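# Move cart through self-closing door to yellow bay

## Task

Push the utility cart through the self-closing door into the next room and leave it in the yellow-taped bay, with all four wheels inside the tape and none touching it. The copy-paper case must sit in the cart's top tray and not overhang any edge. The door must have swung shut before you end the scene. One or both robots may be used. At the end, release everything and back the robots away. No robot may be toppled or left leaning. Nothing may depend on a robot holding it in place at the end.

## Robot and tools

ROBOTS. r1 and r2 are identical Hello Robot Stretch 3 units. Each has a two-wheel differential base with a passive omni wheel at the back, a lift that rides up a mast, and a telescoping arm that reaches out to the robot's RIGHT. The arm ends in a wrist (yaw, pitch, roll) and a two-finger gripper. A head with pan and tilt carries the head_camera and nav_camera, and the wrist_camera rides on the gripper. The base is 0.33 m long and 0.34 m wide and cannot slide sideways, so to move the gripper forward or back you drive the base. Turns pivot about the point midway between the drive wheels, 0.05 m behind the front edge. With the arm in and the wrist folded, a turn sweeps a 0.28 m radius; an unfolded level wrist reaches farther.

FRAMES. Base frame: origin on the floor between the drive wheels, x forward, y left, z up. hand_pose uses this frame and marks the spot where closed fingertips meet; with the wrist joints at zero its x points up, y back along the arm to the mast, z to the rear. The odometry frame is the base frame at the scene's start. Each robot reports only in its own frames, so you can judge where the robots are relative to each other only from images, lidar_m and the depth grids.

execute_actions. Argument "actions" is a list with one action or none; an empty list just returns state and images. An action is an object keyed "r1" and/or "r2". Each robot may get "base", "joints" and "contact_limits", and all its motions start together. "base" holds exactly one of: translate_m, a relative straight drive in metres from where the base last reported itself, forward positive, -1 to 1; or rotate_rad, a relative turn on the spot in radians, counter-clockwise (left) positive, -3.2 to 3.2. "joints" holds absolute targets: lift_m 0 to 1.1 (arm height); arm_m 0 to 0.52 (extension); wrist_yaw_rad -1.345 to 4.42 (0 along the arm, positive toward the front, 3.0 folded over the base); wrist_pitch_rad -1.57 to 0.451 (0 level, negative tips down); wrist_roll_rad -2.911 to 2.911 (0 fingers side by side); gripper_m -0.089 to 0.179 (bigger is wider; the real tip gap is 0.007 less near closed and 0.025 less wide open, zero below 0.007); head_pan_rad -3.953 to 1.73 (0 ahead, positive left, -1.57 along the arm); head_tilt_rad -1.53 to 0.419 (negative down). "contact_limits" takes {"arm_m": effort in %, 1 to 100}; the arm stops with contact_stop at that effort, and the cap stays until the next action. Optional "cameras": a list of camera names (e.g. r1_head_camera) or "all"; omitted or null gives all, [] gives none. An unknown key, camera name or out-of-range value rejects the whole call. A joint, base or robot you omit may keep pushing toward its earlier target without the status showing it. If a result reports a stop, the remaining motion calls in that reply are skipped.

wait: "seconds" 0 to 10; commands nothing new and returns state and images. zoom_image: "camera" plus "region" [x0, y0, x1, y1] in pixels from the image's top-left, at most 504x504, on that camera's latest full image. finished_scene: pass the current scene number; it cannot be undone, so call it only when the cart, paper and closed door are all right. Replying with no tool call ends the run.

RESULTS. base_status and joint_status: done (for the base, wheels turned the full amount even if slipping), off_target (resting away from target and possibly still pushing), contact_stop, time_out, torque_fault (after these the old target is dropped). A lift or arm that hits something firmly stops and goes slack until commanded again; a slack lift may sag under load or keep pressing. on_its_own covers uncommanded parts; "held at" is the held target, not the position. motor_effort is % of maximum, positive toward higher values, with the action's peak in brackets; readings are noisy and biased, and a rest effort outside its range hints at a load or push. Positive wheel effort drives forward. lidar_m: 12 distances in metres from the base origin, 30-degree sectors, 1st ahead then counter-clockwise (4th left, 7th behind, 10th right), scanning a plane 0.17 m above the floor, 0.15 to 12 m, "-" for nothing; it misses clear objects and thin legs and is partly blocked by the robot's own mast and parts. wrist_depth_mm (45 to 1000) and head_depth_mm (280 to 4000, picture sideways) are 7x7 grids of median depth, top-left first. base_odometry counts wheel turns only. turned_by_wheels and turned_by_imu give turning since the last result. base_tilt is in degrees, forward and right positive, with a fixed offset of up to about 4. Camera calibration is given per camera in OpenCV form (K, D, T_world_to_cam from that robot's base frame) and is only approximately right.

CAUTIONS. Never let the robots press into each other; once bases touch, a few more millimetres is too hard. Equal commands give slightly unequal travel (up to 2.5 cm per metre), which can strain a shared load and tip a robot. Full base speed needs lift_m below 0.30, arm_m below 0.03 and wrist_yaw_rad above 2.54. Fold or unfold the wrist only with lift_m 0.32 to 0.95, wrist_pitch_rad -0.4 and roll near 0; with yaw below -0.4 keep pitch at -0.5 or lower. Arm pushes with the gripper above about 0.45 m, repeat pushes, driving while gripping something fixed, and snags (especially reversing) can tip a robot: undo in small steps, pull the gripper off, lower lift_m to about 0.2. Wrist servos shut off for 10 s after long heavy strain. To grip, command gripper_m below the object's width; to release, go 0.02 above the contact value. Avoid drops, slams and hard shoves. Loose objects may occasionally get nudged, and the scene keeps running while you compose replies.

Each tool is called after ">>>" as name([rows], argument=value, ...), one row to a line, values as JSON.

## Session

>>> execute_actions(actions=[])

Scene clock: 0.00 s.
r1.base_odometry: x=+0.000 y=+0.000 heading=+0.000 (m, m, rad; r1's odometry frame)
r1.turned_by_wheels: +0.000 (rad since the last result)
r1.turned_by_imu: +0.000 (rad since the last result)
r1.base_tilt: forward=+0.9 right=-2.5 (deg)
r1.lidar_m: 1.74 2.52 3.57 1.55 1.19 1.17 0.92 0.71 0.69 0.73 1.06 1.64
r1.head_depth_mm: 1558 1569 1565 1545 1552 1540 1533 / 1648 1681 1661 1659 1664 1651 1641 / 1675 1813 1801 1781 1770 1758 1748 / 1661 1948 1928 1919 1921 1897 1887 / 1675 2105 2107 2083 2074 2054 2020 / 1682 2278 2309 2282 2267 2262 2145 / 1683 2433 2563 2535 2512 2467 2177
r1.base_status: not commanded
r1.joint_positions: lift_m=+0.420 arm_m=+0.001 wrist_yaw_rad=+3.133 wrist_pitch_rad=-0.373 wrist_roll_rad=-0.016 gripper_m=+0.037 head_pan_rad=+0.003 head_tilt_rad=-0.002
r1.joint_status: not commanded
r1.motor_effort: left_wheel=+1 right_wheel=+0 lift_m=+22 arm_m=-1 wrist_yaw_rad=+0 wrist_pitch_rad=+8 wrist_roll_rad=+0 gripper_m=+0 head_pan_rad=+1 head_tilt_rad=+2 (%)
r1.hand_pose: x=-0.0193 y=+0.0839 z=+0.4428 quat_wxyz=(+0.134, +0.690, +0.130, +0.700) (m; r1's base frame)
r1.wrist_depth_mm: 868 - - - - - - / 915 - - - - - - / 903 - - - - - - / 963 - - - - - - / 836 828 802 812 824 779 780 / 703 686 - 695 651 669 651 / 582 590 573 580 571 572 576
r2.base_odometry: x=+0.000 y=+0.000 heading=+0.000 (m, m, rad; r2's odometry frame)
r2.turned_by_wheels: +0.000 (rad since the last result)
r2.turned_by_imu: +0.000 (rad since the last result)
r2.base_tilt: forward=-0.6 right=+0.3 (deg)
r2.lidar_m: 1.98 1.65 1.65 1.85 2.53 2.52 2.82 1.15 1.17 2.71 2.26 2.25
r2.head_depth_mm: 2010 2284 2287 2340 2318 2311 2233 / 2005 2472 2467 2470 2488 2478 2258 / 1998 2652 2679 2686 2698 2695 2241 / 2014 2603 2617 2623 2605 2619 2262 / 2017 2277 2278 2293 2313 2320 2210 / 1967 2041 2047 2052 2066 2079 2041 / 1815 1854 1850 1839 1863 1860 1883
r2.base_status: not commanded
r2.joint_positions: lift_m=+0.374 arm_m=-0.001 wrist_yaw_rad=+3.115 wrist_pitch_rad=-0.360 wrist_roll_rad=+0.003 gripper_m=+0.037 head_pan_rad=+0.008 head_tilt_rad=-0.015
r2.joint_status: not commanded
r2.motor_effort: left_wheel=+0 right_wheel=+0 lift_m=+26 arm_m=+0 wrist_yaw_rad=+1 wrist_pitch_rad=+5 wrist_roll_rad=+0 gripper_m=+0 head_pan_rad=+0 head_tilt_rad=+2 (%)
r2.hand_pose: x=-0.0152 y=+0.0872 z=+0.4001 quat_wxyz=(+0.136, +0.698, +0.117, +0.693) (m; r2's base frame)
r2.wrist_depth_mm: - - - - - - - / - - - - - - - / - - - - - - - / - - - - - - - / 797 806 - 824 849 832 855 / 657 676 - 689 693 695 695 / 568 574 - 573 559 587 586
pictures: r1_head_camera (sideways: a quarter turn clockwise sets it upright), r1_nav_camera (sideways: a quarter turn counterclockwise sets it upright), r1_wrist_camera, r2_head_camera (sideways: a quarter turn clockwise sets it upright), r2_nav_camera (sideways: a quarter turn counterclockwise sets it upright), r2_wrist_camera
Images, in order (width x height): r1_head_camera 896x504, r1_nav_camera 672x504, r1_wrist_camera 644x364, r2_head_camera 896x504, r2_nav_camera 672x504, r2_wrist_camera 644x364.

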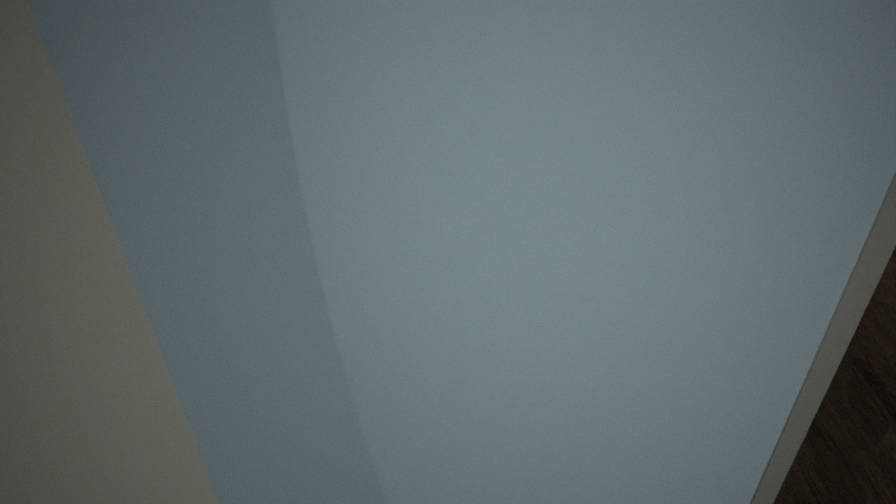

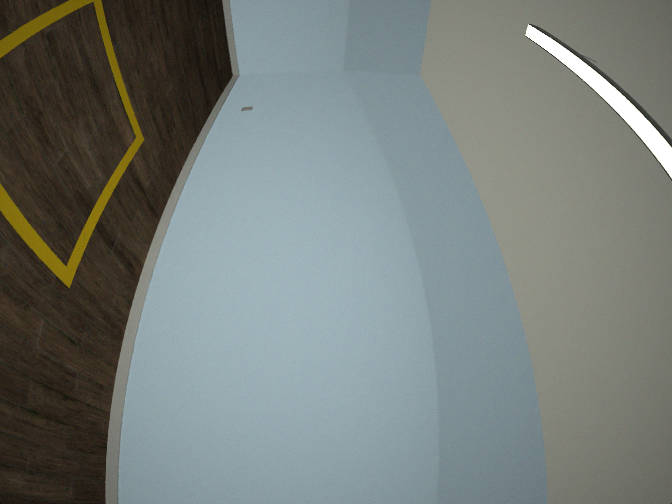

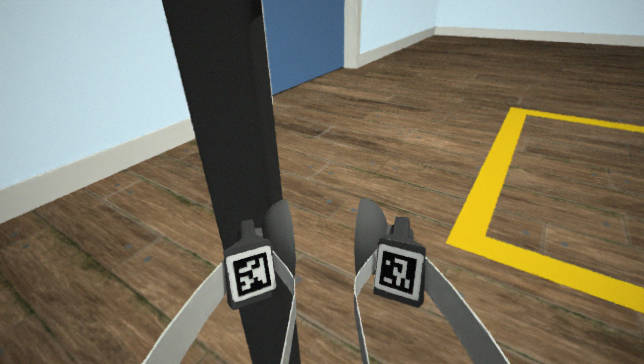

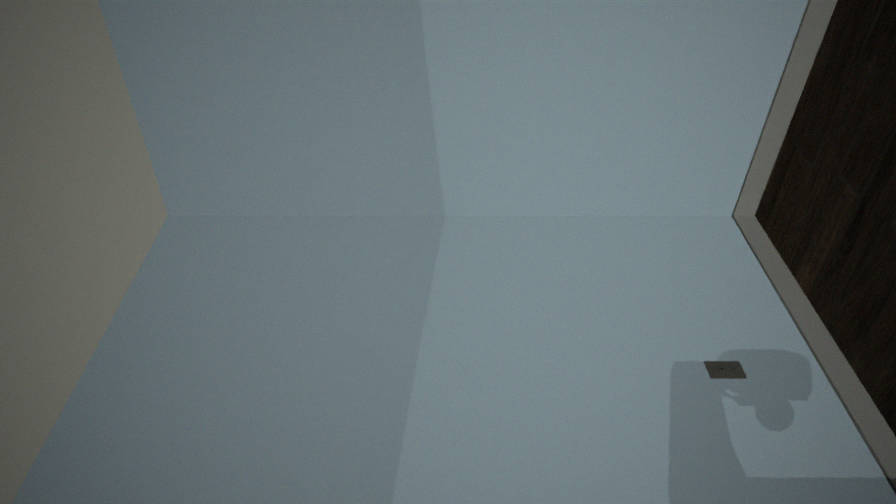

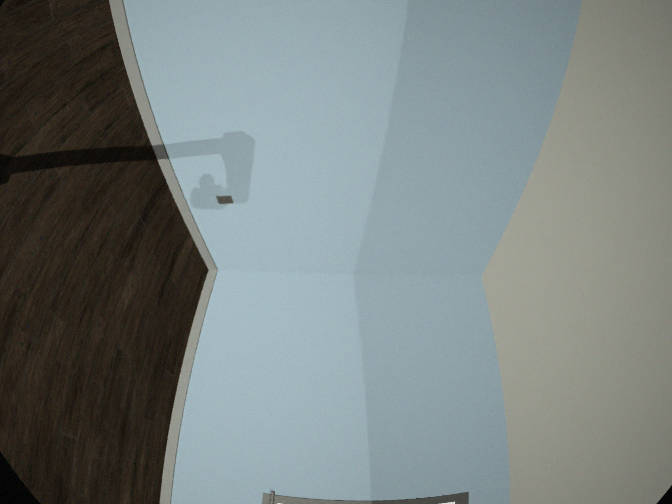

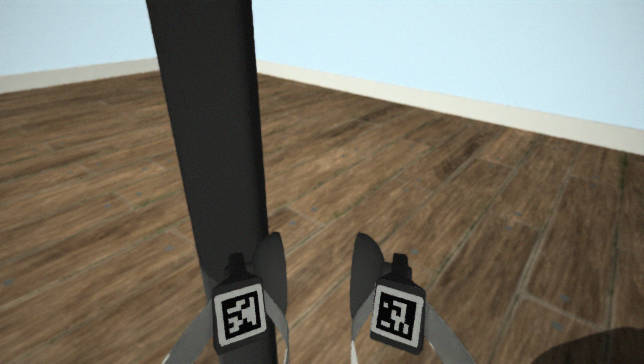

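>>> execute_actions([
  {"r1":{"base":{"rotate_rad":1.0},"joints":{"lift_m":0.25,"head_pan_rad":0.4,"head_tilt_rad":-0.6}},"r2":{"base":{"rotate_rad":-2.3},"joints":{"lift_m":0.25,"head_tilt_rad":-0.5}}},
], cameras=["r1_head_camera","r1_nav_camera","r2_head_camera","r2_nav_camera"])

Scene clock: 5.03 s.
r1.base_odometry: x=+0.000 y=+0.000 heading=+1.000 (m, m, rad; r1's odometry frame)
r1.turned_by_wheels: +1.000 (rad since the last result)
r1.turned_by_imu: +0.989 (rad since the last result)
r1.base_tilt: forward=+0.8 right=-2.6 (deg)
r1.lidar_m: 4.02 1.62 1.20 1.16 0.97 0.71 0.69 0.72 1.00 1.64 1.72 2.37
r1.head_depth_mm: 3213 3488 3512 2376 1807 1446 1203 / 3302 3681 3528 2394 1795 1446 1204 / 3077 3525 3440 2394 1806 1439 1201 / 2409 2666 2944 2392 1801 1445 1204 / 2027 2195 2440 2389 1793 1443 1206 / 1774 1891 2022 2151 1813 1444 1202 / 1541 1628 1687 1717 1744 1441 1201
r1.base_status: done
r1.joint_positions: lift_m=+0.251 arm_m=+0.001 wrist_yaw_rad=+3.133 wrist_pitch_rad=-0.374 wrist_roll_rad=-0.016 gripper_m=+0.037 head_pan_rad=+0.393 head_tilt_rad=-0.593
r1.joint_status: all done
r1.motor_effort: left_wheel=-2(6) right_wheel=+2(8) lift_m=+13(16) arm_m=-1(1) wrist_yaw_rad=+0(1) wrist_pitch_rad=+8(8) wrist_roll_rad=+0(0) gripper_m=+0(0) head_pan_rad=+5(41) head_tilt_rad=-3(27) (%)
r1.hand_pose: x=-0.0193 y=+0.0838 z=+0.2732 quat_wxyz=(+0.134, +0.690, +0.130, +0.700) (m; r1's base frame)
r1.wrist_depth_mm: 772 - - - - - - / 788 - - - - - - / 770 959 - 954 931 913 929 / 706 742 722 719 698 697 683 / 585 587 574 569 579 559 547 / 485 498 - 497 - 467 454 / 428 - - - 404 398 393
r2.base_odometry: x=+0.000 y=+0.000 heading=-2.300 (m, m, rad; r2's odometry frame)
r2.turned_by_wheels: -2.300 (rad since the last result)
r2.turned_by_imu: -2.331 (rad since the last result)
r2.base_tilt: forward=-0.4 right=+0.1 (deg)
r2.lidar_m: 1.15 3.28 2.34 2.24 2.32 1.72 1.65 1.70 2.31 2.52 2.61 3.53
r2.head_depth_mm: 3741 - - 2834 2074 1628 1340 / 3766 - - 2823 2059 1618 1342 / 3755 3983 1706 1888 1963 1605 1332 / 3687 3878 1452 1607 1534 1559 1326 / 3677 3903 1493 1676 1729 1606 1326 / 3654 3985 1564 1680 1821 1610 1330 / 3638 3953 - 2755 2031 1603 1322
r2.base_status: done
r2.joint_positions: lift_m=+0.250 arm_m=-0.001 wrist_yaw_rad=+3.115 wrist_pitch_rad=-0.361 wrist_roll_rad=+0.003 gripper_m=+0.037 head_pan_rad=+0.008 head_tilt_rad=-0.494
r2.joint_status: all done
r2.motor_effort: left_wheel=+5(19) right_wheel=-4(11) lift_m=+23(17) arm_m=-1(1) wrist_yaw_rad=+1(1) wrist_pitch_rad=+6(6) wrist_roll_rad=+0(1) gripper_m=+0(0) head_pan_rad=-1(0) head_tilt_rad=-3(32) (%)
r2.hand_pose: x=-0.0152 y=+0.0870 z=+0.2758 quat_wxyz=(+0.137, +0.698, +0.118, +0.693) (m; r2's base frame)
r2.wrist_depth_mm: - - - - - - - / - - - - - - - / - - - - - - - / 771 769 - 800 806 818 821 / 605 619 - 619 630 631 636 / 502 511 - 525 531 524 523 / 438 - - - - 443 444
pictures: r1_head_camera (sideways: a quarter turn clockwise sets it upright), r1_nav_camera (sideways: a quarter turn counterclockwise sets it upright), r2_head_camera (sideways: a quarter turn clockwise sets it upright), r2_nav_camera (sideways: a quarter turn counterclockwise sets it upright)
camera_calibration (this result's frames):
r1_head_camera: T_world_to_cam=[[-0.472824, -0.204384, -0.857126, 1.13426], [-0.389761, 0.920905, -0.00458526, 0.0139895], [0.790268, 0.331906, -0.515087, 0.619328], [0, 0, 0, 1]] pos_world=[0.0523222, 0.0133831, 1.29128]
r1_nav_camera: T_world_to_cam=[[0.490255, 0.211881, 0.845433, -1.06137], [0.405312, -0.914159, -0.00592967, 0.0589493], [0.771604, 0.345571, -0.534049, 0.649968], [0, 0, 0, 1]] pos_world=[-0.00506795, 0.0541635, 1.24478]
r2_head_camera: T_world_to_cam=[[-0.496242, -0.0123005, -0.868097, 1.15097], [0.0207384, 0.999446, -0.0260167, 0.0343932], [0.867936, -0.0309135, -0.495712, 0.602264], [0, 0, 0, 1]] pos_world=[0.0477194, -0.00159855, 1.2986]
r2_nav_camera: T_world_to_cam=[[0.513885, 0.0247911, 0.857501, -1.07557], [-0.00812971, -0.999397, 0.0337654, 0.00760236], [0.857821, -0.0243228, -0.513373, 0.623001], [0, 0, 0, 1]] pos_world=[0.0183572, 0.0494154, 1.24188]
Images, in order (width x height): r1_head_camera 896x504, r1_nav_camera 672x504, r2_head_camera 896x504, r2_nav_camera 672x504.

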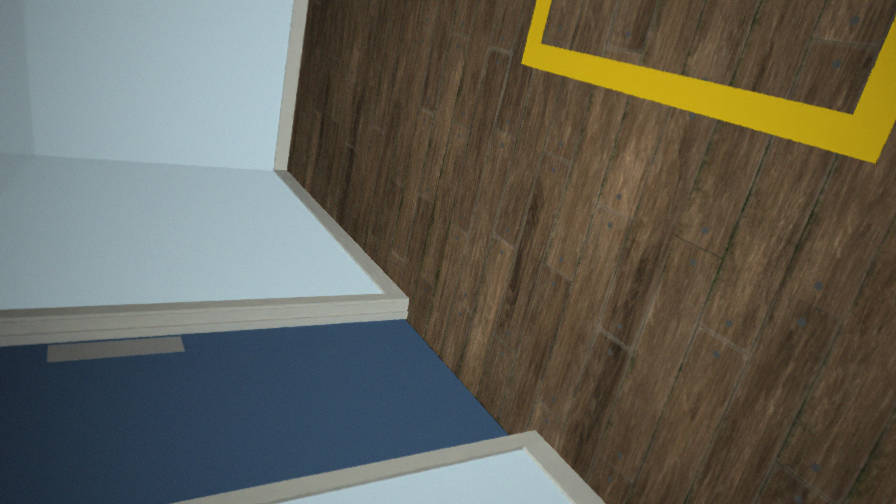

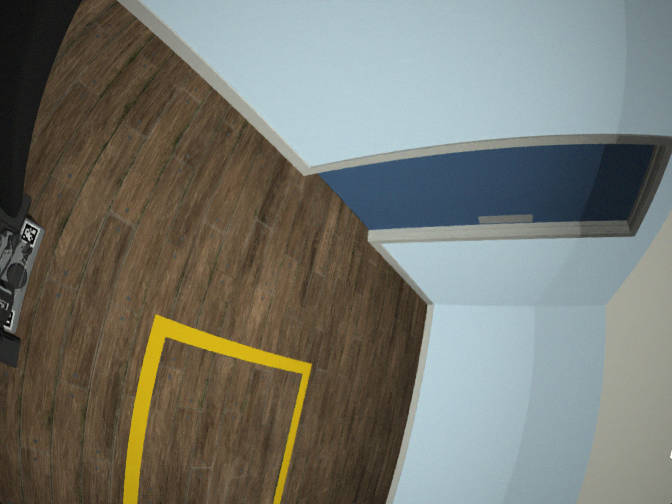

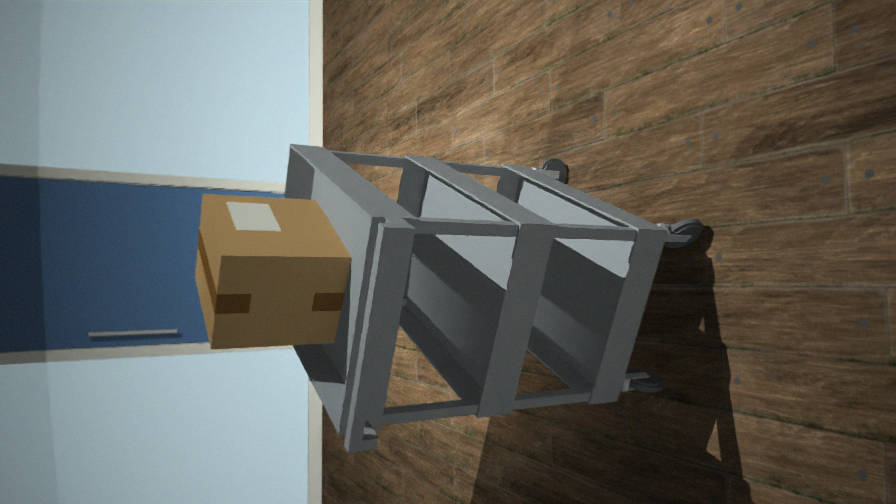

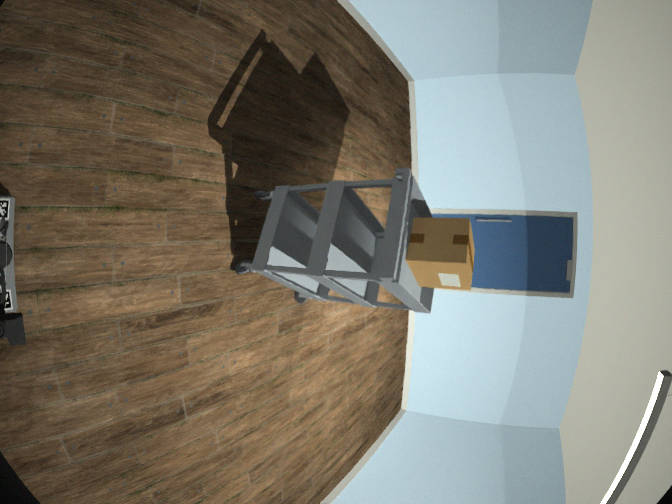

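>>> execute_actions([
  {"r1":{"base":{"translate_m":1.0}},"r2":{"base":{"rotate_rad":0.6}}},
], cameras=[])

>>> execute_actions([
  {"r1":{"base":{"translate_m":0.9}},"r2":{"base":{"translate_m":0.66}}},
], cameras=[])

>>> execute_actions([
  {"r1":{"base":{"rotate_rad":1.57},"joints":{"head_pan_rad":0}},"r2":{"base":{"rotate_rad":-0.98},"joints":{"lift_m":0.45}}},
], cameras=[])

>>> execute_actions([
  {"r1":{"base":{"translate_m":1.0}},"r2":{"joints":{"wrist_yaw_rad":1.57,"wrist_pitch_rad":0,"gripper_m":0.15,"head_tilt_rad":-0.9,"arm_m":0.04}}},
], cameras=["r1_nav_camera","r2_head_camera","r2_wrist_camera"])

Scene clock: 17.67 s.
r1.base_odometry: x=+0.541 y=+0.841 heading=+1.000 (m, m, rad; r1's odometry frame)
r1.turned_by_wheels: +0.000 (rad since the last result)
r1.turned_by_imu: +0.005 (rad since the last result)
r1.base_tilt: forward=+0.9 right=-2.4 (deg)
r1.lidar_m: 3.05 1.62 1.26 1.15 1.20 1.66 1.68 1.75 1.71 1.67 1.73 2.41
r1.head_depth_mm: 2436 2659 2908 2394 1807 1431 1204 / 2527 2758 2990 2387 1795 1441 1199 / 2630 2888 3109 2387 1801 1446 1205 / 2352 2578 2873 2378 1810 1444 1210 / 1919 2084 2269 2280 1791 1446 1207 / 1632 1738 1861 2015 1809 1444 1205 / 1407 1492 1596 1728 1793 1446 1206
r1.base_status: done
r1.joint_positions: lift_m=+0.251 arm_m=+0.001 wrist_yaw_rad=+3.133 wrist_pitch_rad=-0.374 wrist_roll_rad=-0.016 gripper_m=+0.037 head_pan_rad=+0.393 head_tilt_rad=-0.593
r1.joint_status: not commanded
r1.motor_effort: left_wheel=-2(7) right_wheel=+3(7) lift_m=+13(13) arm_m=-1(0) wrist_yaw_rad=+0(0) wrist_pitch_rad=+8(8) wrist_roll_rad=+0(0) gripper_m=+0(1) head_pan_rad=+5(4) head_tilt_rad=-2(3) (%)
r1.hand_pose: x=-0.0193 y=+0.0838 z=+0.2732 quat_wxyz=(+0.134, +0.690, +0.130, +0.700) (m; r1's base frame)
r1.wrist_depth_mm: - - - - - - - / - - - - - - - / - - - 947 919 911 895 / 750 725 715 707 702 690 674 / 590 582 577 571 591 558 552 / 482 496 - 495 - 467 460 / 427 - - - 402 396 393
r2.base_odometry: x=+0.000 y=+0.000 heading=-1.700 (m, m, rad; r2's odometry frame)
r2.turned_by_wheels: +0.600 (rad since the last result)
r2.turned_by_imu: +0.609 (rad since the last result)
r2.base_tilt: forward=-0.4 right=+0.3 (deg)
r2.lidar_m: 3.01 2.31 2.25 2.21 1.69 1.65 1.75 2.49 2.53 2.67 1.66 1.15
r2.head_depth_mm: 3724 3973 - 2689 1695 1585 1343 / 3918 - - 2837 2048 1620 1336 / - - - 2838 2062 1613 1340 / 3752 - - 2812 2064 1615 1332 / 3247 3482 3738 2818 2028 1613 1327 / 2858 3088 3300 2776 2022 1604 1324 / 2565 2719 2892 2763 2028 1597 1332
r2.base_status: done
r2.joint_positions: lift_m=+0.250 arm_m=-0.001 wrist_yaw_rad=+3.115 wrist_pitch_rad=-0.361 wrist_roll_rad=+0.003 gripper_m=+0.037 head_pan_rad=+0.008 head_tilt_rad=-0.494
r2.joint_status: not commanded
r2.motor_effort: left_wheel=-5(12) right_wheel=+3(9) lift_m=+23(23) arm_m=-1(1) wrist_yaw_rad=-1(0) wrist_pitch_rad=+6(6) wrist_roll_rad=+0(0) gripper_m=+0(1) head_pan_rad=-1(1) head_tilt_rad=-3(3) (%)
r2.hand_pose: x=-0.0152 y=+0.0870 z=+0.2758 quat_wxyz=(+0.137, +0.698, +0.118, +0.693) (m; r2's base frame)
r2.wrist_depth_mm: - - - - - - - / - - - - - - - / - - - - - - - / 768 775 - 787 798 805 830 / 607 612 - 620 629 630 645 / 501 507 - 522 527 522 529 / 445 - - - - 442 447
pictures: none
No camera images: the call's "cameras" was empty. Leave "cameras" out to get every camera's image.

Scene clock: 22.37 s.
r1.base_odometry: x=+1.027 y=+1.598 heading=+0.999 (m, m, rad; r1's odometry frame)
r1.turned_by_wheels: +0.000 (rad since the last result)
r1.turned_by_imu: +0.004 (rad since the last result)
r1.base_tilt: forward=+0.8 right=-2.5 (deg)
r1.lidar_m: 2.17 1.57 1.15 1.15 1.26 1.64 2.57 2.33 1.74 1.68 1.76 2.24
r1.head_depth_mm: 1716 1879 2062 2210 1794 1441 1203 / 1792 1966 2161 2286 1794 1445 1201 / 1884 2058 2270 2400 1802 1440 1204 / 1953 2149 2403 2398 1805 1438 1206 / 1876 2045 2218 2298 1803 1445 1207 / 1593 1706 1837 1975 1806 1444 1205 / 1381 1462 1551 1662 1700 1441 1205
r1.base_status: done
r1.joint_positions: lift_m=+0.251 arm_m=+0.001 wrist_yaw_rad=+3.133 wrist_pitch_rad=-0.374 wrist_roll_rad=-0.016 gripper_m=+0.037 head_pan_rad=+0.393 head_tilt_rad=-0.594
r1.joint_status: not commanded
r1.motor_effort: left_wheel=-2(5) right_wheel=+3(9) lift_m=+13(13) arm_m=-1(0) wrist_yaw_rad=+0(0) wrist_pitch_rad=+8(8) wrist_roll_rad=+0(0) gripper_m=-2(0) head_pan_rad=+5(4) head_tilt_rad=-2(2) (%)
r1.hand_pose: x=-0.0193 y=+0.0838 z=+0.2732 quat_wxyz=(+0.134, +0.690, +0.130, +0.700) (m; r1's base frame)
r1.wrist_depth_mm: - - - - - - - / - - - - - - - / - - - 956 950 901 914 / 747 727 718 700 707 692 679 / 590 578 576 571 573 554 556 / 486 500 - 501 - 464 453 / 425 - - - 399 399 395
r2.base_odometry: x=-0.085 y=-0.654 heading=-1.700 (m, m, rad; r2's odometry frame)
r2.turned_by_wheels: +0.000 (rad since the last result)
r2.turned_by_imu: +0.003 (rad since the last result)
r2.base_tilt: forward=-0.5 right=+0.2 (deg)
r2.lidar_m: 2.51 1.92 1.88 1.99 2.25 2.20 2.33 2.95 2.90 3.06 0.73 0.75
r2.head_depth_mm: 3148 3398 3646 2825 2080 1620 1333 / 3359 3630 3841 2809 2050 1614 1335 / 3531 3800 - 2804 2054 1609 1332 / 3109 3407 3665 2799 2041 1608 1330 / 2668 2922 3198 2797 2037 1611 1329 / 2375 2528 2704 2752 2037 1604 1329 / 2131 2262 2416 2518 2036 1598 1320
r2.base_status: done
r2.joint_positions: lift_m=+0.250 arm_m=-0.001 wrist_yaw_rad=+3.115 wrist_pitch_rad=-0.361 wrist_roll_rad=+0.003 gripper_m=+0.037 head_pan_rad=+0.008 head_tilt_rad=-0.495
r2.joint_status: not commanded
r2.motor_effort: left_wheel=-4(12) right_wheel=+4(11) lift_m=+23(23) arm_m=-1(1) wrist_yaw_rad=+0(0) wrist_pitch_rad=+6(6) wrist_roll_rad=-1(1) gripper_m=+0(0) head_pan_rad=+0(0) head_tilt_rad=-3(3) (%)
r2.hand_pose: x=-0.0152 y=+0.0870 z=+0.2758 quat_wxyz=(+0.137, +0.698, +0.118, +0.693) (m; r2's base frame)
r2.wrist_depth_mm: - - - - - - - / - - - - - - - / - - - - - - - / 770 769 - 779 796 799 813 / 611 611 - 627 629 633 633 / 511 508 - 518 529 518 526 / 444 - - - - 441 445
pictures: none
No camera images: the call's "cameras" was empty. Leave "cameras" out to get every camera's image.

Scene clock: 25.03 s.
r1.base_odometry: x=+1.027 y=+1.598 heading=+2.569 (m, m, rad; r1's odometry frame)
r1.turned_by_wheels: +1.570 (rad since the last result)
r1.turned_by_imu: +1.550 (rad since the last result)
r1.base_tilt: forward=+0.9 right=-2.5 (deg)
r1.lidar_m: 1.15 1.26 1.62 2.57 2.36 1.74 1.68 1.76 2.24 2.17 1.59 1.15
r1.head_depth_mm: 905 998 1112 1258 1437 1439 1200 / 969 1056 1159 1284 1442 1448 1203 / 977 1074 1204 1366 1564 1445 1200 / 975 1078 1205 1360 1563 1442 1205 / 979 1080 1208 1368 1556 1445 1206 / 981 1083 1209 1364 1573 1444 1204 / 983 1083 1217 1373 1573 1447 1205
r1.base_status: done
r1.joint_positions: lift_m=+0.251 arm_m=+0.001 wrist_yaw_rad=+3.133 wrist_pitch_rad=-0.374 wrist_roll_rad=-0.016 gripper_m=+0.037 head_pan_rad=+0.007 head_tilt_rad=-0.594
r1.joint_status: all done
r1.motor_effort: left_wheel=-2(7) right_wheel=+3(10) lift_m=+13(13) arm_m=+0(1) wrist_yaw_rad=+0(0) wrist_pitch_rad=+8(8) wrist_roll_rad=+0(0) gripper_m=+0(0) head_pan_rad=-4(40) head_tilt_rad=-2(2) (%)
r1.hand_pose: x=-0.0193 y=+0.0838 z=+0.2732 quat_wxyz=(+0.134, +0.690, +0.130, +0.700) (m; r1's base frame)
r1.wrist_depth_mm: - - - - - - - / - - - - - - - / - - - 932 930 920 896 / 754 742 723 725 702 693 670 / 587 581 576 566 586 557 548 / 488 496 - 496 - 465 461 / 422 - - - 400 400 393
r2.base_odometry: x=-0.085 y=-0.654 heading=-2.680 (m, m, rad; r2's odometry frame)
r2.turned_by_wheels: -0.980 (rad since the last result)
r2.turned_by_imu: -0.994 (rad since the last result)
r2.base_tilt: forward=-0.5 right=+0.2 (deg)
r2.lidar_m: 0.73 0.77 2.39 1.90 1.89 2.04 2.23 2.20 2.39 2.93 2.89 0.76
r2.head_depth_mm: 3818 3976 - 2847 2068 1626 1338 / 3827 - - 2559 937 1567 1337 / 3639 - - 1077 1196 1089 1242 / 3511 3834 993 1035 1206 1119 1237 / 3365 3652 989 1041 1198 1083 1234 / 3258 3480 3541 1052 1154 1007 1234 / 3107 3360 3582 2790 1884 1611 1325
r2.base_status: done
r2.joint_positions: lift_m=+0.450 arm_m=-0.001 wrist_yaw_rad=+3.115 wrist_pitch_rad=-0.361 wrist_roll_rad=+0.003 gripper_m=+0.037 head_pan_rad=+0.008 head_tilt_rad=-0.495
r2.joint_status: all done
r2.motor_effort: left_wheel=+4(16) right_wheel=-3(10) lift_m=+29(30) arm_m=-1(0) wrist_yaw_rad=+0(1) wrist_pitch_rad=+6(6) wrist_roll_rad=+0(0) gripper_m=+0(0) head_pan_rad=+0(0) head_tilt_rad=-3(3) (%)
r2.hand_pose: x=-0.0152 y=+0.0870 z=+0.4755 quat_wxyz=(+0.137, +0.698, +0.118, +0.693) (m; r2's base frame)
r2.wrist_depth_mm: - - - - - - - / - - - - - - - / - - - - - - - / - - - - - - - / 920 920 - 939 930 942 956 / 763 772 - 769 814 789 790 / 641 658 - 664 635 672 676
pictures: none
No camera images: the call's "cameras" was empty. Leave "cameras" out to get every camera's image.

Scene clock: 30.03 s.
r1.base_odometry: x=+0.187 y=+2.140 heading=+2.569 (m, m, rad; r1's odometry frame)
r1.turned_by_wheels: +0.000 (rad since the last result)
r1.turned_by_imu: +0.004 (rad since the last result)
r1.base_tilt: forward=+0.8 right=-2.5 (deg)
r1.lidar_m: 0.22 0.23 0.32 0.66 2.67 2.76 2.67 2.79 2.26 0.51 0.30 0.23
r1.head_depth_mm: - - - - - - 322 / - - - - - 284 323 / - - - - - 285 325 / - - - - - 287 327 / - - - - - 288 328 / - - - - - 289 330 / - - - - - 288 333
r1.base_status: done
r1.joint_positions: lift_m=+0.251 arm_m=+0.001 wrist_yaw_rad=+3.133 wrist_pitch_rad=-0.374 wrist_roll_rad=-0.016 gripper_m=+0.037 head_pan_rad=+0.007 head_tilt_rad=-0.594
r1.joint_status: not commanded
r1.motor_effort: left_wheel=-2(6) right_wheel=+3(10) lift_m=+13(13) arm_m=-1(1) wrist_yaw_rad=+0(0) wrist_pitch_rad=+8(8) wrist_roll_rad=+0(0) gripper_m=-1(1) head_pan_rad=-5(4) head_tilt_rad=-2(2) (%)
r1.hand_pose: x=-0.0193 y=+0.0838 z=+0.2732 quat_wxyz=(+0.134, +0.690, +0.130, +0.700) (m; r1's base frame)
r1.wrist_depth_mm: - - - - 613 418 277 / - - - - 647 423 277 / - - - 955 716 422 280 / 743 732 720 719 679 424 282 / 585 589 571 566 578 429 282 / 487 490 - 494 - 428 283 / 426 - - - 400 388 284
r2.base_odometry: x=-0.085 y=-0.654 heading=-2.680 (m, m, rad; r2's odometry frame)
r2.turned_by_wheels: +0.000 (rad since the last result)
r2.turned_by_imu: +0.000 (rad since the last result)
r2.base_tilt: forward=-0.5 right=+0.3 (deg)
r2.lidar_m: 0.74 0.77 2.39 1.91 1.89 2.04 2.23 2.20 2.38 2.92 2.89 0.76
r2.head_depth_mm: 3326 2523 2027 1689 1465 1282 1148 / 3260 908 1862 1656 1450 1278 1136 / 1164 933 1198 1183 1393 1269 1134 / 897 926 1221 1389 1387 1271 1131 / 885 923 1214 1378 1388 1266 1128 / 935 913 1178 1387 1398 1257 1126 / 3167 903 1882 1659 1426 1260 1121
r2.base_status: not commanded
r2.joint_positions: lift_m=+0.450 arm_m=+0.040 wrist_yaw_rad=+1.572 wrist_pitch_rad=-0.026 wrist_roll_rad=+0.003 gripper_m=+0.150 head_pan_rad=+0.008 head_tilt_rad=-0.889
r2.joint_status: all done
r2.motor_effort: left_wheel=+5(4) right_wheel=-4(3) lift_m=+28(28) arm_m=+3(6) wrist_yaw_rad=-3(3) wrist_pitch_rad=+9(8) wrist_roll_rad=-1(1) gripper_m=+0(93) head_pan_rad=+0(0) head_tilt_rad=-6(32) (%)
r2.hand_pose: x=+0.2342 y=-0.1843 z=+0.5580 quat_wxyz=(+0.506, +0.507, -0.494, +0.493) (m; r2's base frame)
r2.wrist_depth_mm: - 606 601 608 - - - / - - - - - - - / - - - - - - - / - 654 654 656 - - - / - - - - - - - / - 926 - - - - - / - 718 712 718 - 962 -
pictures: r1_nav_camera (sideways: a quarter turn counterclockwise sets it upright), r2_head_camera (sideways: a quarter turn clockwise sets it upright), r2_wrist_camera
camera_calibration (this result's frames):
r1_nav_camera: T_world_to_cam=[[0.534548, 0.0116968, 0.845057, -1.06115], [0.0312717, -0.999493, -0.00594677, 0.0612532], [0.844559, 0.0296052, -0.534643, 0.650296], [0, 0, 0, 1]] pos_world=[0.0161079, 0.0543821, 1.24477]
r2_head_camera: T_world_to_cam=[[-0.791527, -0.0147576, -0.610956, 0.817617], [0.00851603, 0.999345, -0.0351721, 0.0463712], [0.611074, -0.0330426, -0.790883, 0.987777], [0, 0, 0, 1]] pos_world=[0.0431663, -0.00163612, 1.28237]
r2_wrist_camera: T_world_to_cam=[[-0.00727466, -0.99981, 0.018066, -0.192696], [-0.144543, -0.0168254, -0.989355, 0.631497], [0.989472, -0.00980854, -0.144393, 0.0121526], [0, 0, 0, 1]] pos_world=[0.0778521, -0.181915, 0.630011]
Images, in order (width x height): r1_nav_camera 672x504, r2_head_camera 896x504, r2_wrist_camera 644x364.

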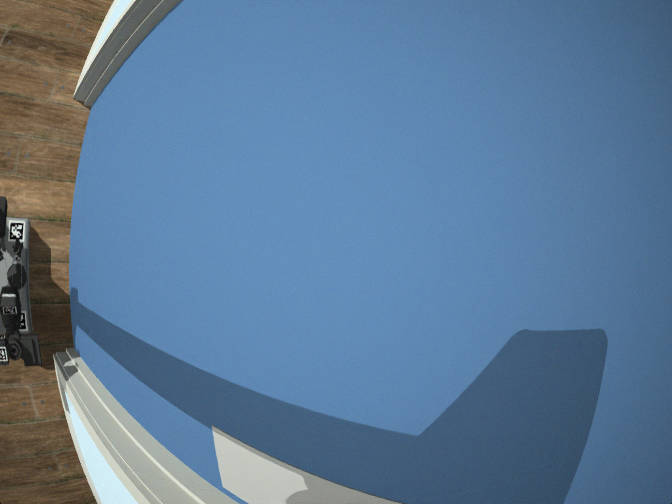

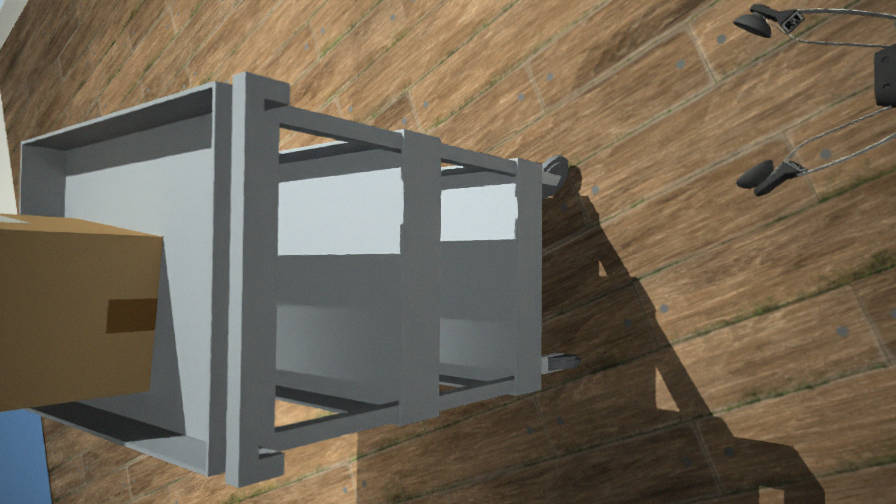

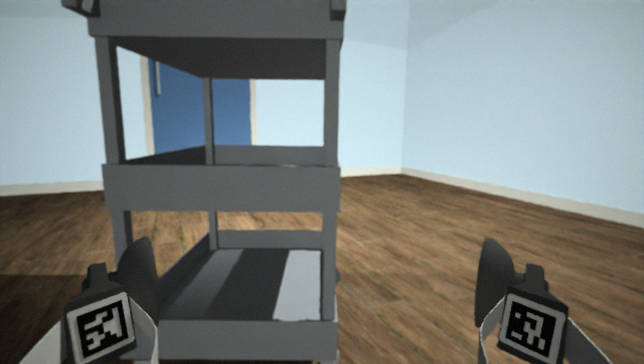

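>>> execute_actions([
  {"r1":{"base":{"rotate_rad":0.3},"joints":{"lift_m":0.32,"head_tilt_rad":-1.1}},"r2":{"joints":{"lift_m":0.25,"arm_m":0.055}}},
], cameras=[])

>>> execute_actions([
  {"r1":{"base":{"translate_m":0.7}},"r2":{"base":{"translate_m":0.5}}},
], cameras=["r1_nav_camera","r2_head_camera","r2_wrist_camera"])

Scene clock: 35.10 s.
r1.base_odometry: x=+0.187 y=+2.140 heading=+2.869 (m, m, rad; r1's odometry frame)
r1.turned_by_wheels: +0.300 (rad since the last result)
r1.turned_by_imu: +0.297 (rad since the last result)
r1.base_tilt: forward=+0.8 right=-2.4 (deg)
r1.lidar_m: 0.22 0.26 0.48 2.56 2.99 2.67 2.68 2.46 2.18 0.30 0.25 0.22
r1.head_depth_mm: - - - 315 436 757 1028 / - - - 327 479 897 1080 / - - - 351 531 1099 - / - - 296 378 599 1141 - / - - 310 411 684 1161 - / - - 318 449 794 1173 1076 / - - 335 495 954 1168 1075
r1.base_status: done
r1.joint_positions: lift_m=+0.319 arm_m=+0.001 wrist_yaw_rad=+3.133 wrist_pitch_rad=-0.374 wrist_roll_rad=-0.016 gripper_m=+0.037 head_pan_rad=+0.007 head_tilt_rad=-1.086
r1.joint_status: all done
r1.motor_effort: left_wheel=-1(9) right_wheel=+4(8) lift_m=+29(31) arm_m=-1(1) wrist_yaw_rad=-1(1) wrist_pitch_rad=+8(8) wrist_roll_rad=+0(0) gripper_m=-1(0) head_pan_rad=-4(5) head_tilt_rad=-5(27) (%)
r1.hand_pose: x=-0.0193 y=+0.0838 z=+0.3422 quat_wxyz=(+0.134, +0.690, +0.130, +0.700) (m; r1's base frame)
r1.wrist_depth_mm: - - - - - 665 458 / - - - - - 612 435 / - - - - - 633 419 / 874 863 831 846 805 669 404 / 687 678 674 660 683 630 390 / 571 566 - 557 528 536 376 / 483 498 - - 468 471 365
r2.base_odometry: x=-0.085 y=-0.654 heading=-2.680 (m, m, rad; r2's odometry frame)
r2.turned_by_wheels: +0.000 (rad since the last result)
r2.turned_by_imu: +0.000 (rad since the last result)
r2.base_tilt: forward=-0.5 right=+0.2 (deg)
r2.lidar_m: 0.74 0.77 2.39 1.90 1.89 2.03 2.22 2.20 2.38 2.91 2.89 0.76
r2.head_depth_mm: 3313 2508 2024 1699 1467 1277 1145 / 3303 906 1867 1654 1453 1270 1141 / 1172 932 1193 1183 1398 1274 1135 / 897 927 1220 1383 1386 1273 1132 / 889 924 1214 1376 1388 1260 1130 / 935 915 1177 1390 1406 1268 1126 / 3152 902 1869 1648 1431 1255 1123
r2.base_status: not commanded
r2.joint_positions: lift_m=+0.250 arm_m=+0.055 wrist_yaw_rad=+1.572 wrist_pitch_rad=-0.024 wrist_roll_rad=+0.003 gripper_m=+0.150 head_pan_rad=+0.008 head_tilt_rad=-0.889
r2.joint_status: all done
r2.motor_effort: left_wheel=+4(5) right_wheel=-4(4) lift_m=+23(26) arm_m=+4(2) wrist_yaw_rad=-1(2) wrist_pitch_rad=+8(9) wrist_roll_rad=-1(0) gripper_m=-1(0) head_pan_rad=+0(0) head_tilt_rad=-6(6) (%)
r2.hand_pose: x=+0.2342 y=-0.1995 z=+0.3586 quat_wxyz=(+0.505, +0.507, -0.494, +0.493) (m; r2's base frame)
r2.wrist_depth_mm: - - - - - - - / - 625 615 - - - - / - - - - - - - / - - - - - - - / - 709 673 - - - - / 872 833 833 798 904 - 913 / 710 648 677 677 690 654 727
pictures: none
No camera images: the call's "cameras" was empty. Leave "cameras" out to get every camera's image.

Scene clock: 43.07 s.
r1.base_odometry: x=-0.487 y=+2.328 heading=+2.870 (m, m, rad; r1's odometry frame)
r1.turned_by_wheels: +0.001 (rad since the last result)
r1.turned_by_imu: -0.125 (rad since the last result)
r1.base_tilt: forward=+0.8 right=-2.4 (deg)
r1.lidar_m: - - 0.15 0.19 2.79 2.97 2.96 2.70 0.31 0.23 0.15 -
r1.head_depth_mm: - - - - - 1121 1069 / - - - - - 811 1080 / - - - - - 491 - / - - - - - 561 - / - - - - - - - / - - - - - 801 1099 / - - - - - 774 1070
r1.base_status: translate_m off_target (by the wheels' count: +0.6998 of +0.7000)
r1.joint_positions: lift_m=+0.320 arm_m=+0.001 wrist_yaw_rad=+3.133 wrist_pitch_rad=-0.375 wrist_roll_rad=-0.016 gripper_m=+0.037 head_pan_rad=-0.015 head_tilt_rad=-1.137
r1.joint_status: not commanded
r1.on_its_own: left_wheel is at rest, and its effort (+32) is outside its rest range (-18 to +18)
r1.motor_effort: left_wheel=+32(69) right_wheel=+7(52) lift_m=+21(28) arm_m=+0(1) wrist_yaw_rad=+0(14) wrist_pitch_rad=+9(10) wrist_roll_rad=+0(0) gripper_m=-1(0) head_pan_rad=+10(16) head_tilt_rad=+15(17) (%)
r1.hand_pose: x=-0.0192 y=+0.0837 z=+0.3424 quat_wxyz=(+0.134, +0.690, +0.130, +0.700) (m; r1's base frame)
r1.wrist_depth_mm: - - - 584 233 122 83 / - - - 642 238 124 83 / - - - 683 243 125 84 / 880 844 850 746 248 126 84 / 692 677 670 662 221 127 85 / 563 561 - 553 243 129 86 / 483 497 - - 231 121 86
r2.base_odometry: x=-0.533 y=-0.877 heading=-2.680 (m, m, rad; r2's odometry frame)
r2.turned_by_wheels: +0.000 (rad since the last result)
r2.turned_by_imu: +0.003 (rad since the last result)
r2.base_tilt: forward=-0.4 right=+0.3 (deg)
r2.lidar_m: 0.23 0.24 2.62 2.11 2.08 2.25 2.70 2.67 2.90 2.72 2.70 0.24
r2.head_depth_mm: 3307 2507 1923 610 549 484 1143 / 3246 874 759 637 548 484 1104 / 595 847 735 634 548 482 1086 / 514 477 568 631 545 481 1084 / 509 483 578 630 543 480 1077 / 508 490 589 628 541 478 1056 / 503 498 656 624 540 476 1103
r2.base_status: done
r2.joint_positions: lift_m=+0.250 arm_m=+0.055 wrist_yaw_rad=+1.572 wrist_pitch_rad=-0.024 wrist_roll_rad=+0.003 gripper_m=+0.150 head_pan_rad=+0.008 head_tilt_rad=-0.889
r2.joint_status: not commanded
r2.motor_effort: left_wheel=+4(13) right_wheel=-3(4) lift_m=+23(23) arm_m=+3(3) wrist_yaw_rad=-2(2) wrist_pitch_rad=+8(8) wrist_roll_rad=+0(1) gripper_m=+0(0) head_pan_rad=+0(1) head_tilt_rad=-6(6) (%)
r2.hand_pose: x=+0.2342 y=-0.1995 z=+0.3586 quat_wxyz=(+0.505, +0.507, -0.494, +0.493) (m; r2's base frame)
r2.wrist_depth_mm: 140 140 140 140 - - - / 225 218 212 150 - - - / - - - 155 - - - / - - - 159 - - - / - 763 770 163 - - - / 524 578 585 167 899 - 906 / 456 421 443 172 687 655 727
pictures: r1_nav_camera (sideways: a quarter turn counterclockwise sets it upright), r2_head_camera (sideways: a quarter turn clockwise sets it upright), r2_wrist_camera
camera_calibration (this result's frames):
r1_nav_camera: T_world_to_cam=[[0.894398, -0.00522106, 0.447242, -0.544968], [0.00299114, -0.99984, -0.0176537, 0.0766583], [0.447262, 0.0171272, -0.894239, 1.12036], [0, 0, 0, 1]] pos_world=[-0.0139043, 0.0546122, 1.24695]
r2_head_camera: T_world_to_cam=[[-0.791925, -0.0147607, -0.61044, 0.816948], [0.00849333, 0.999345, -0.035183, 0.0463856], [0.61056, -0.033047, -0.791281, 0.988296], [0, 0, 0, 1]] pos_world=[0.0431536, -0.00163624, 1.28235]
r2_wrist_camera: T_world_to_cam=[[-0.007841, -0.999806, 0.0180523, -0.204082], [-0.143004, -0.0167462, -0.98958, 0.433771], [0.989691, -0.0103409, -0.142845, -0.0175386], [0, 0, 0, 1]] pos_world=[0.0777886, -0.19696, 0.430431]
Images, in order (width x height): r1_nav_camera 672x504, r2_head_camera 896x504, r2_wrist_camera 644x364.

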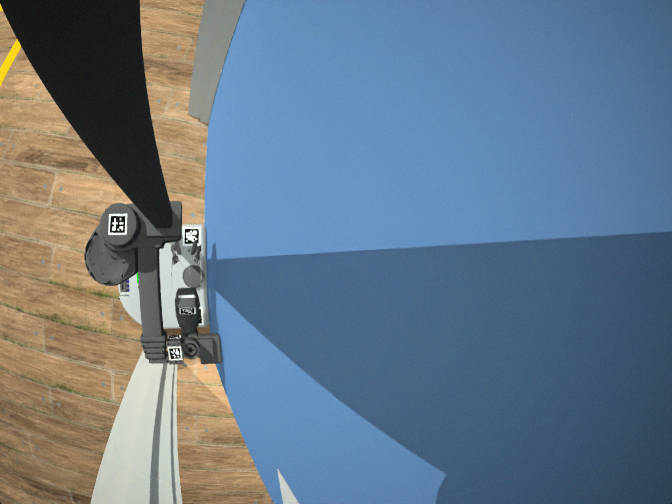

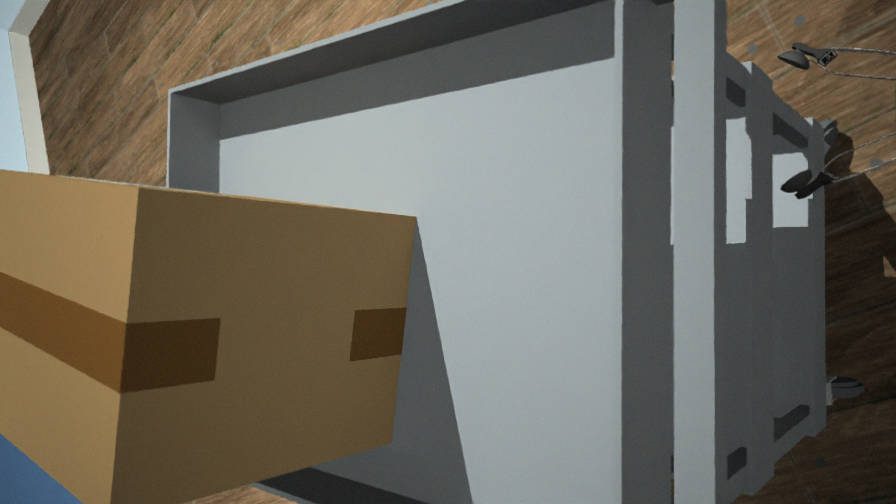

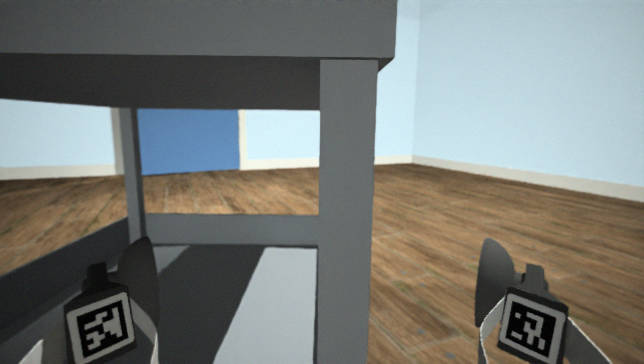

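>>> execute_actions([
  {"r1":{"base":{"rotate_rad":0.35},"joints":{"head_pan_rad":-1.5}},"r2":{"base":{"translate_m":0.015},"joints":{"arm_m":0.068,"gripper_m":-0.03,"head_tilt_rad":-0.5}}},
], cameras=[])

>>> execute_actions([
  {"r1":{"base":{"translate_m":0.25}},"r2":{"base":{"rotate_rad":0.3}}},
], cameras=["r1_nav_camera","r2_nav_camera","r2_wrist_camera"])

Scene clock: 48.47 s.
r1.base_odometry: x=-0.487 y=+2.328 heading=-3.064 (m, m, rad; r1's odometry frame)
r1.turned_by_wheels: +0.349 (rad since the last result)
r1.turned_by_imu: +0.248 (rad since the last result)
r1.base_tilt: forward=+0.8 right=-2.4 (deg)
r1.lidar_m: - 0.15 0.16 0.62 3.12 2.94 2.98 0.33 0.30 0.20 0.15 -
r1.head_depth_mm: 2008 1849 1626 507 630 1168 1082 / 2091 1865 1629 1444 824 1139 - / 2143 1858 1624 1435 1289 - - / 2166 1059 406 563 882 - - / - - 297 327 384 511 763 / - - - - - 320 361 / - - - - - - -
r1.base_status: rotate_rad off_target (by the wheels' count: +0.3493 of +0.3500)
r1.joint_positions: lift_m=+0.320 arm_m=+0.001 wrist_yaw_rad=+3.071 wrist_pitch_rad=-0.375 wrist_roll_rad=-0.016 gripper_m=+0.037 head_pan_rad=-1.493 head_tilt_rad=-1.100
r1.joint_status: all done
r1.on_its_own: wrist_yaw_rad is held at +3.084, not at its first target +3.133, by its stall guard, which is not easing now; right_wheel is at rest, and its effort (+25) is outside its rest range (-18 to +18)
r1.motor_effort: left_wheel=-2(19) right_wheel=+25(36) lift_m=+22(21) arm_m=+0(0) wrist_yaw_rad=+9(29) wrist_pitch_rad=+9(9) wrist_roll_rad=+0(0) gripper_m=+0(1) head_pan_rad=-4(64) head_tilt_rad=+0(15) (%)
r1.hand_pose: x=-0.0051 y=+0.0832 z=+0.3424 quat_wxyz=(+0.156, +0.693, +0.109, +0.695) (m; r1's base frame)
r1.wrist_depth_mm: - - - - 549 218 130 / - - - - 596 214 129 / - - - - 589 211 128 / 889 846 840 850 557 208 127 / 687 687 - 673 442 205 126 / 567 571 - 551 473 201 124 / 482 501 - - 449 182 123
r2.base_odometry: x=-0.546 y=-0.884 heading=-2.680 (m, m, rad; r2's odometry frame)
r2.turned_by_wheels: +0.000 (rad since the last result)
r2.turned_by_imu: +0.001 (rad since the last result)
r2.base_tilt: forward=-0.3 right=+0.2 (deg)
r2.lidar_m: 0.22 0.23 0.31 2.10 2.09 2.26 2.71 2.68 2.92 2.72 0.30 0.22
r2.head_depth_mm: 3412 3679 3745 2770 1970 584 512 / 3317 3631 3921 2756 766 616 510 / 3158 3416 3682 915 747 614 510 / 3050 3304 723 498 542 594 509 / 2865 3181 718 507 552 594 508 / 2761 2999 3069 515 561 605 507 / 2605 2799 3014 518 591 611 507
r2.base_status: done
r2.joint_positions: lift_m=+0.250 arm_m=+0.068 wrist_yaw_rad=+1.575 wrist_pitch_rad=-0.024 wrist_roll_rad=+0.003 gripper_m=-0.029 head_pan_rad=+0.008 head_tilt_rad=-0.507
r2.joint_status: all done
r2.motor_effort: left_wheel=+5(11) right_wheel=-10(9) lift_m=+23(23) arm_m=+3(6) wrist_yaw_rad=-3(4) wrist_pitch_rad=+8(8) wrist_roll_rad=+0(1) gripper_m=-25(98) head_pan_rad=+0(0) head_tilt_rad=+3(30) (%)
r2.hand_pose: x=+0.2342 y=-0.2117 z=+0.3586 quat_wxyz=(+0.505, +0.508, -0.493, +0.494) (m; r2's base frame)
r2.wrist_depth_mm: 124 124 124 123 - - - / 223 218 212 133 - - - / - - - 136 - - - / - - - 140 - - - / - 756 761 143 - - - / 535 576 598 146 903 900 920 / 438 437 420 152 649 694 694
pictures: none
No camera images: the call's "cameras" was empty. Leave "cameras" out to get every camera's image.

Scene clock: 54.57 s.
r1.base_odometry: x=-0.736 y=+2.309 heading=-3.064 (m, m, rad; r1's odometry frame)
r1.turned_by_wheels: +0.001 (rad since the last result)
r1.turned_by_imu: -0.491 (rad since the last result)
r1.base_tilt: forward=+0.7 right=-2.4 (deg)
r1.lidar_m: - - 0.15 0.19 2.59 3.03 2.89 2.95 2.34 0.28 0.15 -
r1.head_depth_mm: - 306 1506 1419 1288 1166 1083 / - 301 383 572 1283 1180 - / - 307 381 522 888 - - / 2022 322 446 645 1094 1166 - / 2037 1806 1590 1422 710 696 678 / 2066 1814 358 355 355 351 347 / 2068 - - - - - -
r1.base_status: translate_m off_target (by the wheels' count: +0.2499 of +0.2500)
r1.joint_positions: lift_m=+0.320 arm_m=+0.001 wrist_yaw_rad=+3.084 wrist_pitch_rad=-0.375 wrist_roll_rad=-0.016 gripper_m=+0.037 head_pan_rad=-1.385 head_tilt_rad=-1.121
r1.joint_status: not commanded
r1.on_its_own: wrist_yaw_rad is held at +3.084, not at its first target +3.133, by its stall guard, which is not easing now; left_wheel is at rest, and its effort (+24) is outside its rest range (-18 to +18)
r1.motor_effort: left_wheel=+24(79) right_wheel=+6(84) lift_m=+21(22) arm_m=+0(0) wrist_yaw_rad=+0(11) wrist_pitch_rad=+9(11) wrist_roll_rad=+0(0) gripper_m=+0(1) head_pan_rad=-76(100) head_tilt_rad=+8(12) (%)
r1.hand_pose: x=-0.0081 y=+0.0833 z=+0.3423 quat_wxyz=(+0.151, +0.692, +0.113, +0.696) (m; r1's base frame)
r1.wrist_depth_mm: - - 583 368 187 125 93 / - - 624 403 196 129 96 / - - 693 448 206 133 98 / 867 840 - 507 214 137 100 / 677 679 - 563 206 142 103 / 567 570 - 541 236 147 105 / 482 493 - - 252 143 108
r2.base_odometry: x=-0.546 y=-0.884 heading=-2.380 (m, m, rad; r2's odometry frame)
r2.turned_by_wheels: +0.300 (rad since the last result)
r2.turned_by_imu: +0.302 (rad since the last result)
r2.base_tilt: forward=-0.5 right=+0.2 (deg)
r2.lidar_m: 0.29 0.36 2.22 2.08 2.11 2.71 2.68 2.72 2.88 2.69 0.31 0.29
r2.head_depth_mm: 2884 3139 796 804 779 618 513 / 2847 3067 730 558 631 617 511 / 2794 3065 727 587 651 615 510 / 2737 2980 3097 628 695 614 478 / 2666 2873 3144 2480 743 613 466 / 2647 2903 3233 2708 720 611 466 / 2670 2886 3173 2696 1991 577 458
r2.base_status: done
r2.joint_positions: lift_m=+0.250 arm_m=+0.068 wrist_yaw_rad=+1.577 wrist_pitch_rad=-0.024 wrist_roll_rad=+0.003 gripper_m=-0.026 head_pan_rad=+0.008 head_tilt_rad=-0.507
r2.joint_status: not commanded
r2.motor_effort: left_wheel=-4(22) right_wheel=+1(30) lift_m=+23(23) arm_m=+0(3) wrist_yaw_rad=-8(71) wrist_pitch_rad=+8(8) wrist_roll_rad=+0(0) gripper_m=-23(29) head_pan_rad=+0(0) head_tilt_rad=+4(3) (%)
r2.hand_pose: x=+0.2342 y=-0.2114 z=+0.3586 quat_wxyz=(+0.504, +0.508, -0.493, +0.495) (m; r2's base frame)
r2.wrist_depth_mm: 189 167 148 135 260 - - / 224 217 213 145 360 - - / - - - 149 - - - / - - - 154 - - - / - - 779 156 757 - - / 495 543 594 158 672 905 911 / 432 438 419 164 626 686 691
pictures: r1_nav_camera (sideways: a quarter turn counterclockwise sets it upright), r2_nav_camera (sideways: a quarter turn counterclockwise sets it upright), r2_wrist_camera
camera_calibration (this result's frames):
r1_nav_camera: T_world_to_cam=[[0.171404, -0.870634, 0.461104, -0.558614], [-0.979234, -0.201987, -0.0173755, 0.0822881], [0.108265, -0.44855, -0.887176, 1.11325], [0, 0, 0, 1]] pos_world=[0.0558027, 0.0296205, 1.24665]
r2_nav_camera: T_world_to_cam=[[0.524825, 0.024882, 0.850846, -1.06696], [-0.00769579, -0.999393, 0.033973, 0.00732996], [0.851175, -0.0243778, -0.524315, 0.637278], [0, 0, 0, 1]] pos_world=[0.0175875, 0.049409, 1.2417]
r2_wrist_camera: T_world_to_cam=[[-0.0022094, -0.999835, 0.0180479, -0.217314], [-0.142884, -0.0175471, -0.989584, 0.433373], [0.989737, -0.00476513, -0.142821, -0.0164988], [0, 0, 0, 1]] pos_world=[0.0777712, -0.209752, 0.430424]
Images, in order (width x height): r1_nav_camera 672x504, r2_nav_camera 672x504, r2_wrist_camera 644x364.

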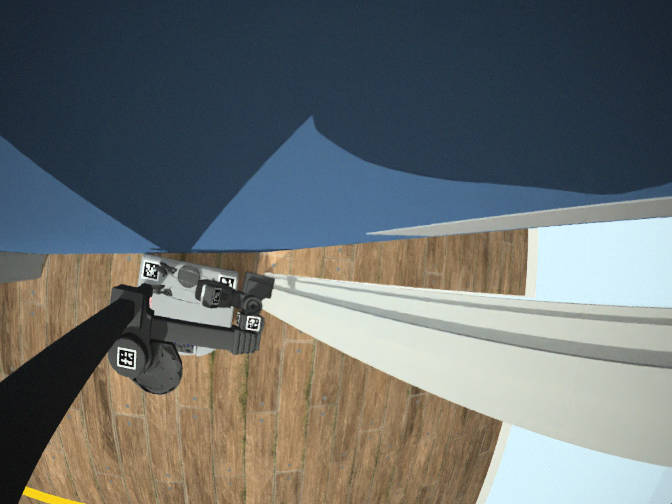

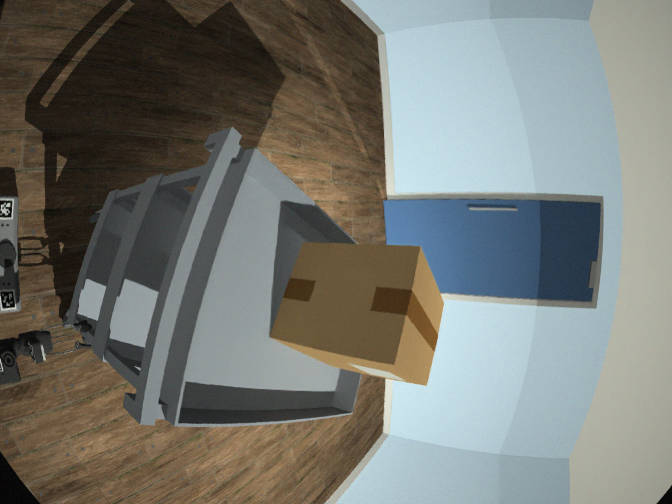

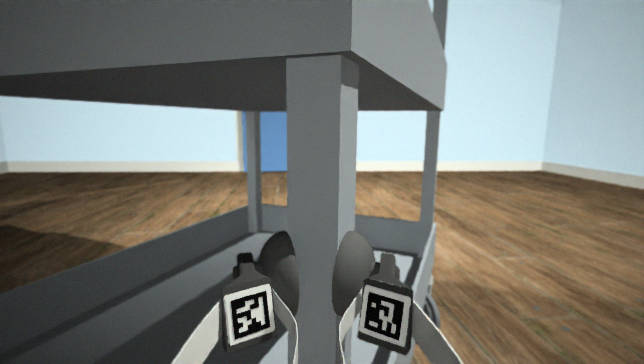

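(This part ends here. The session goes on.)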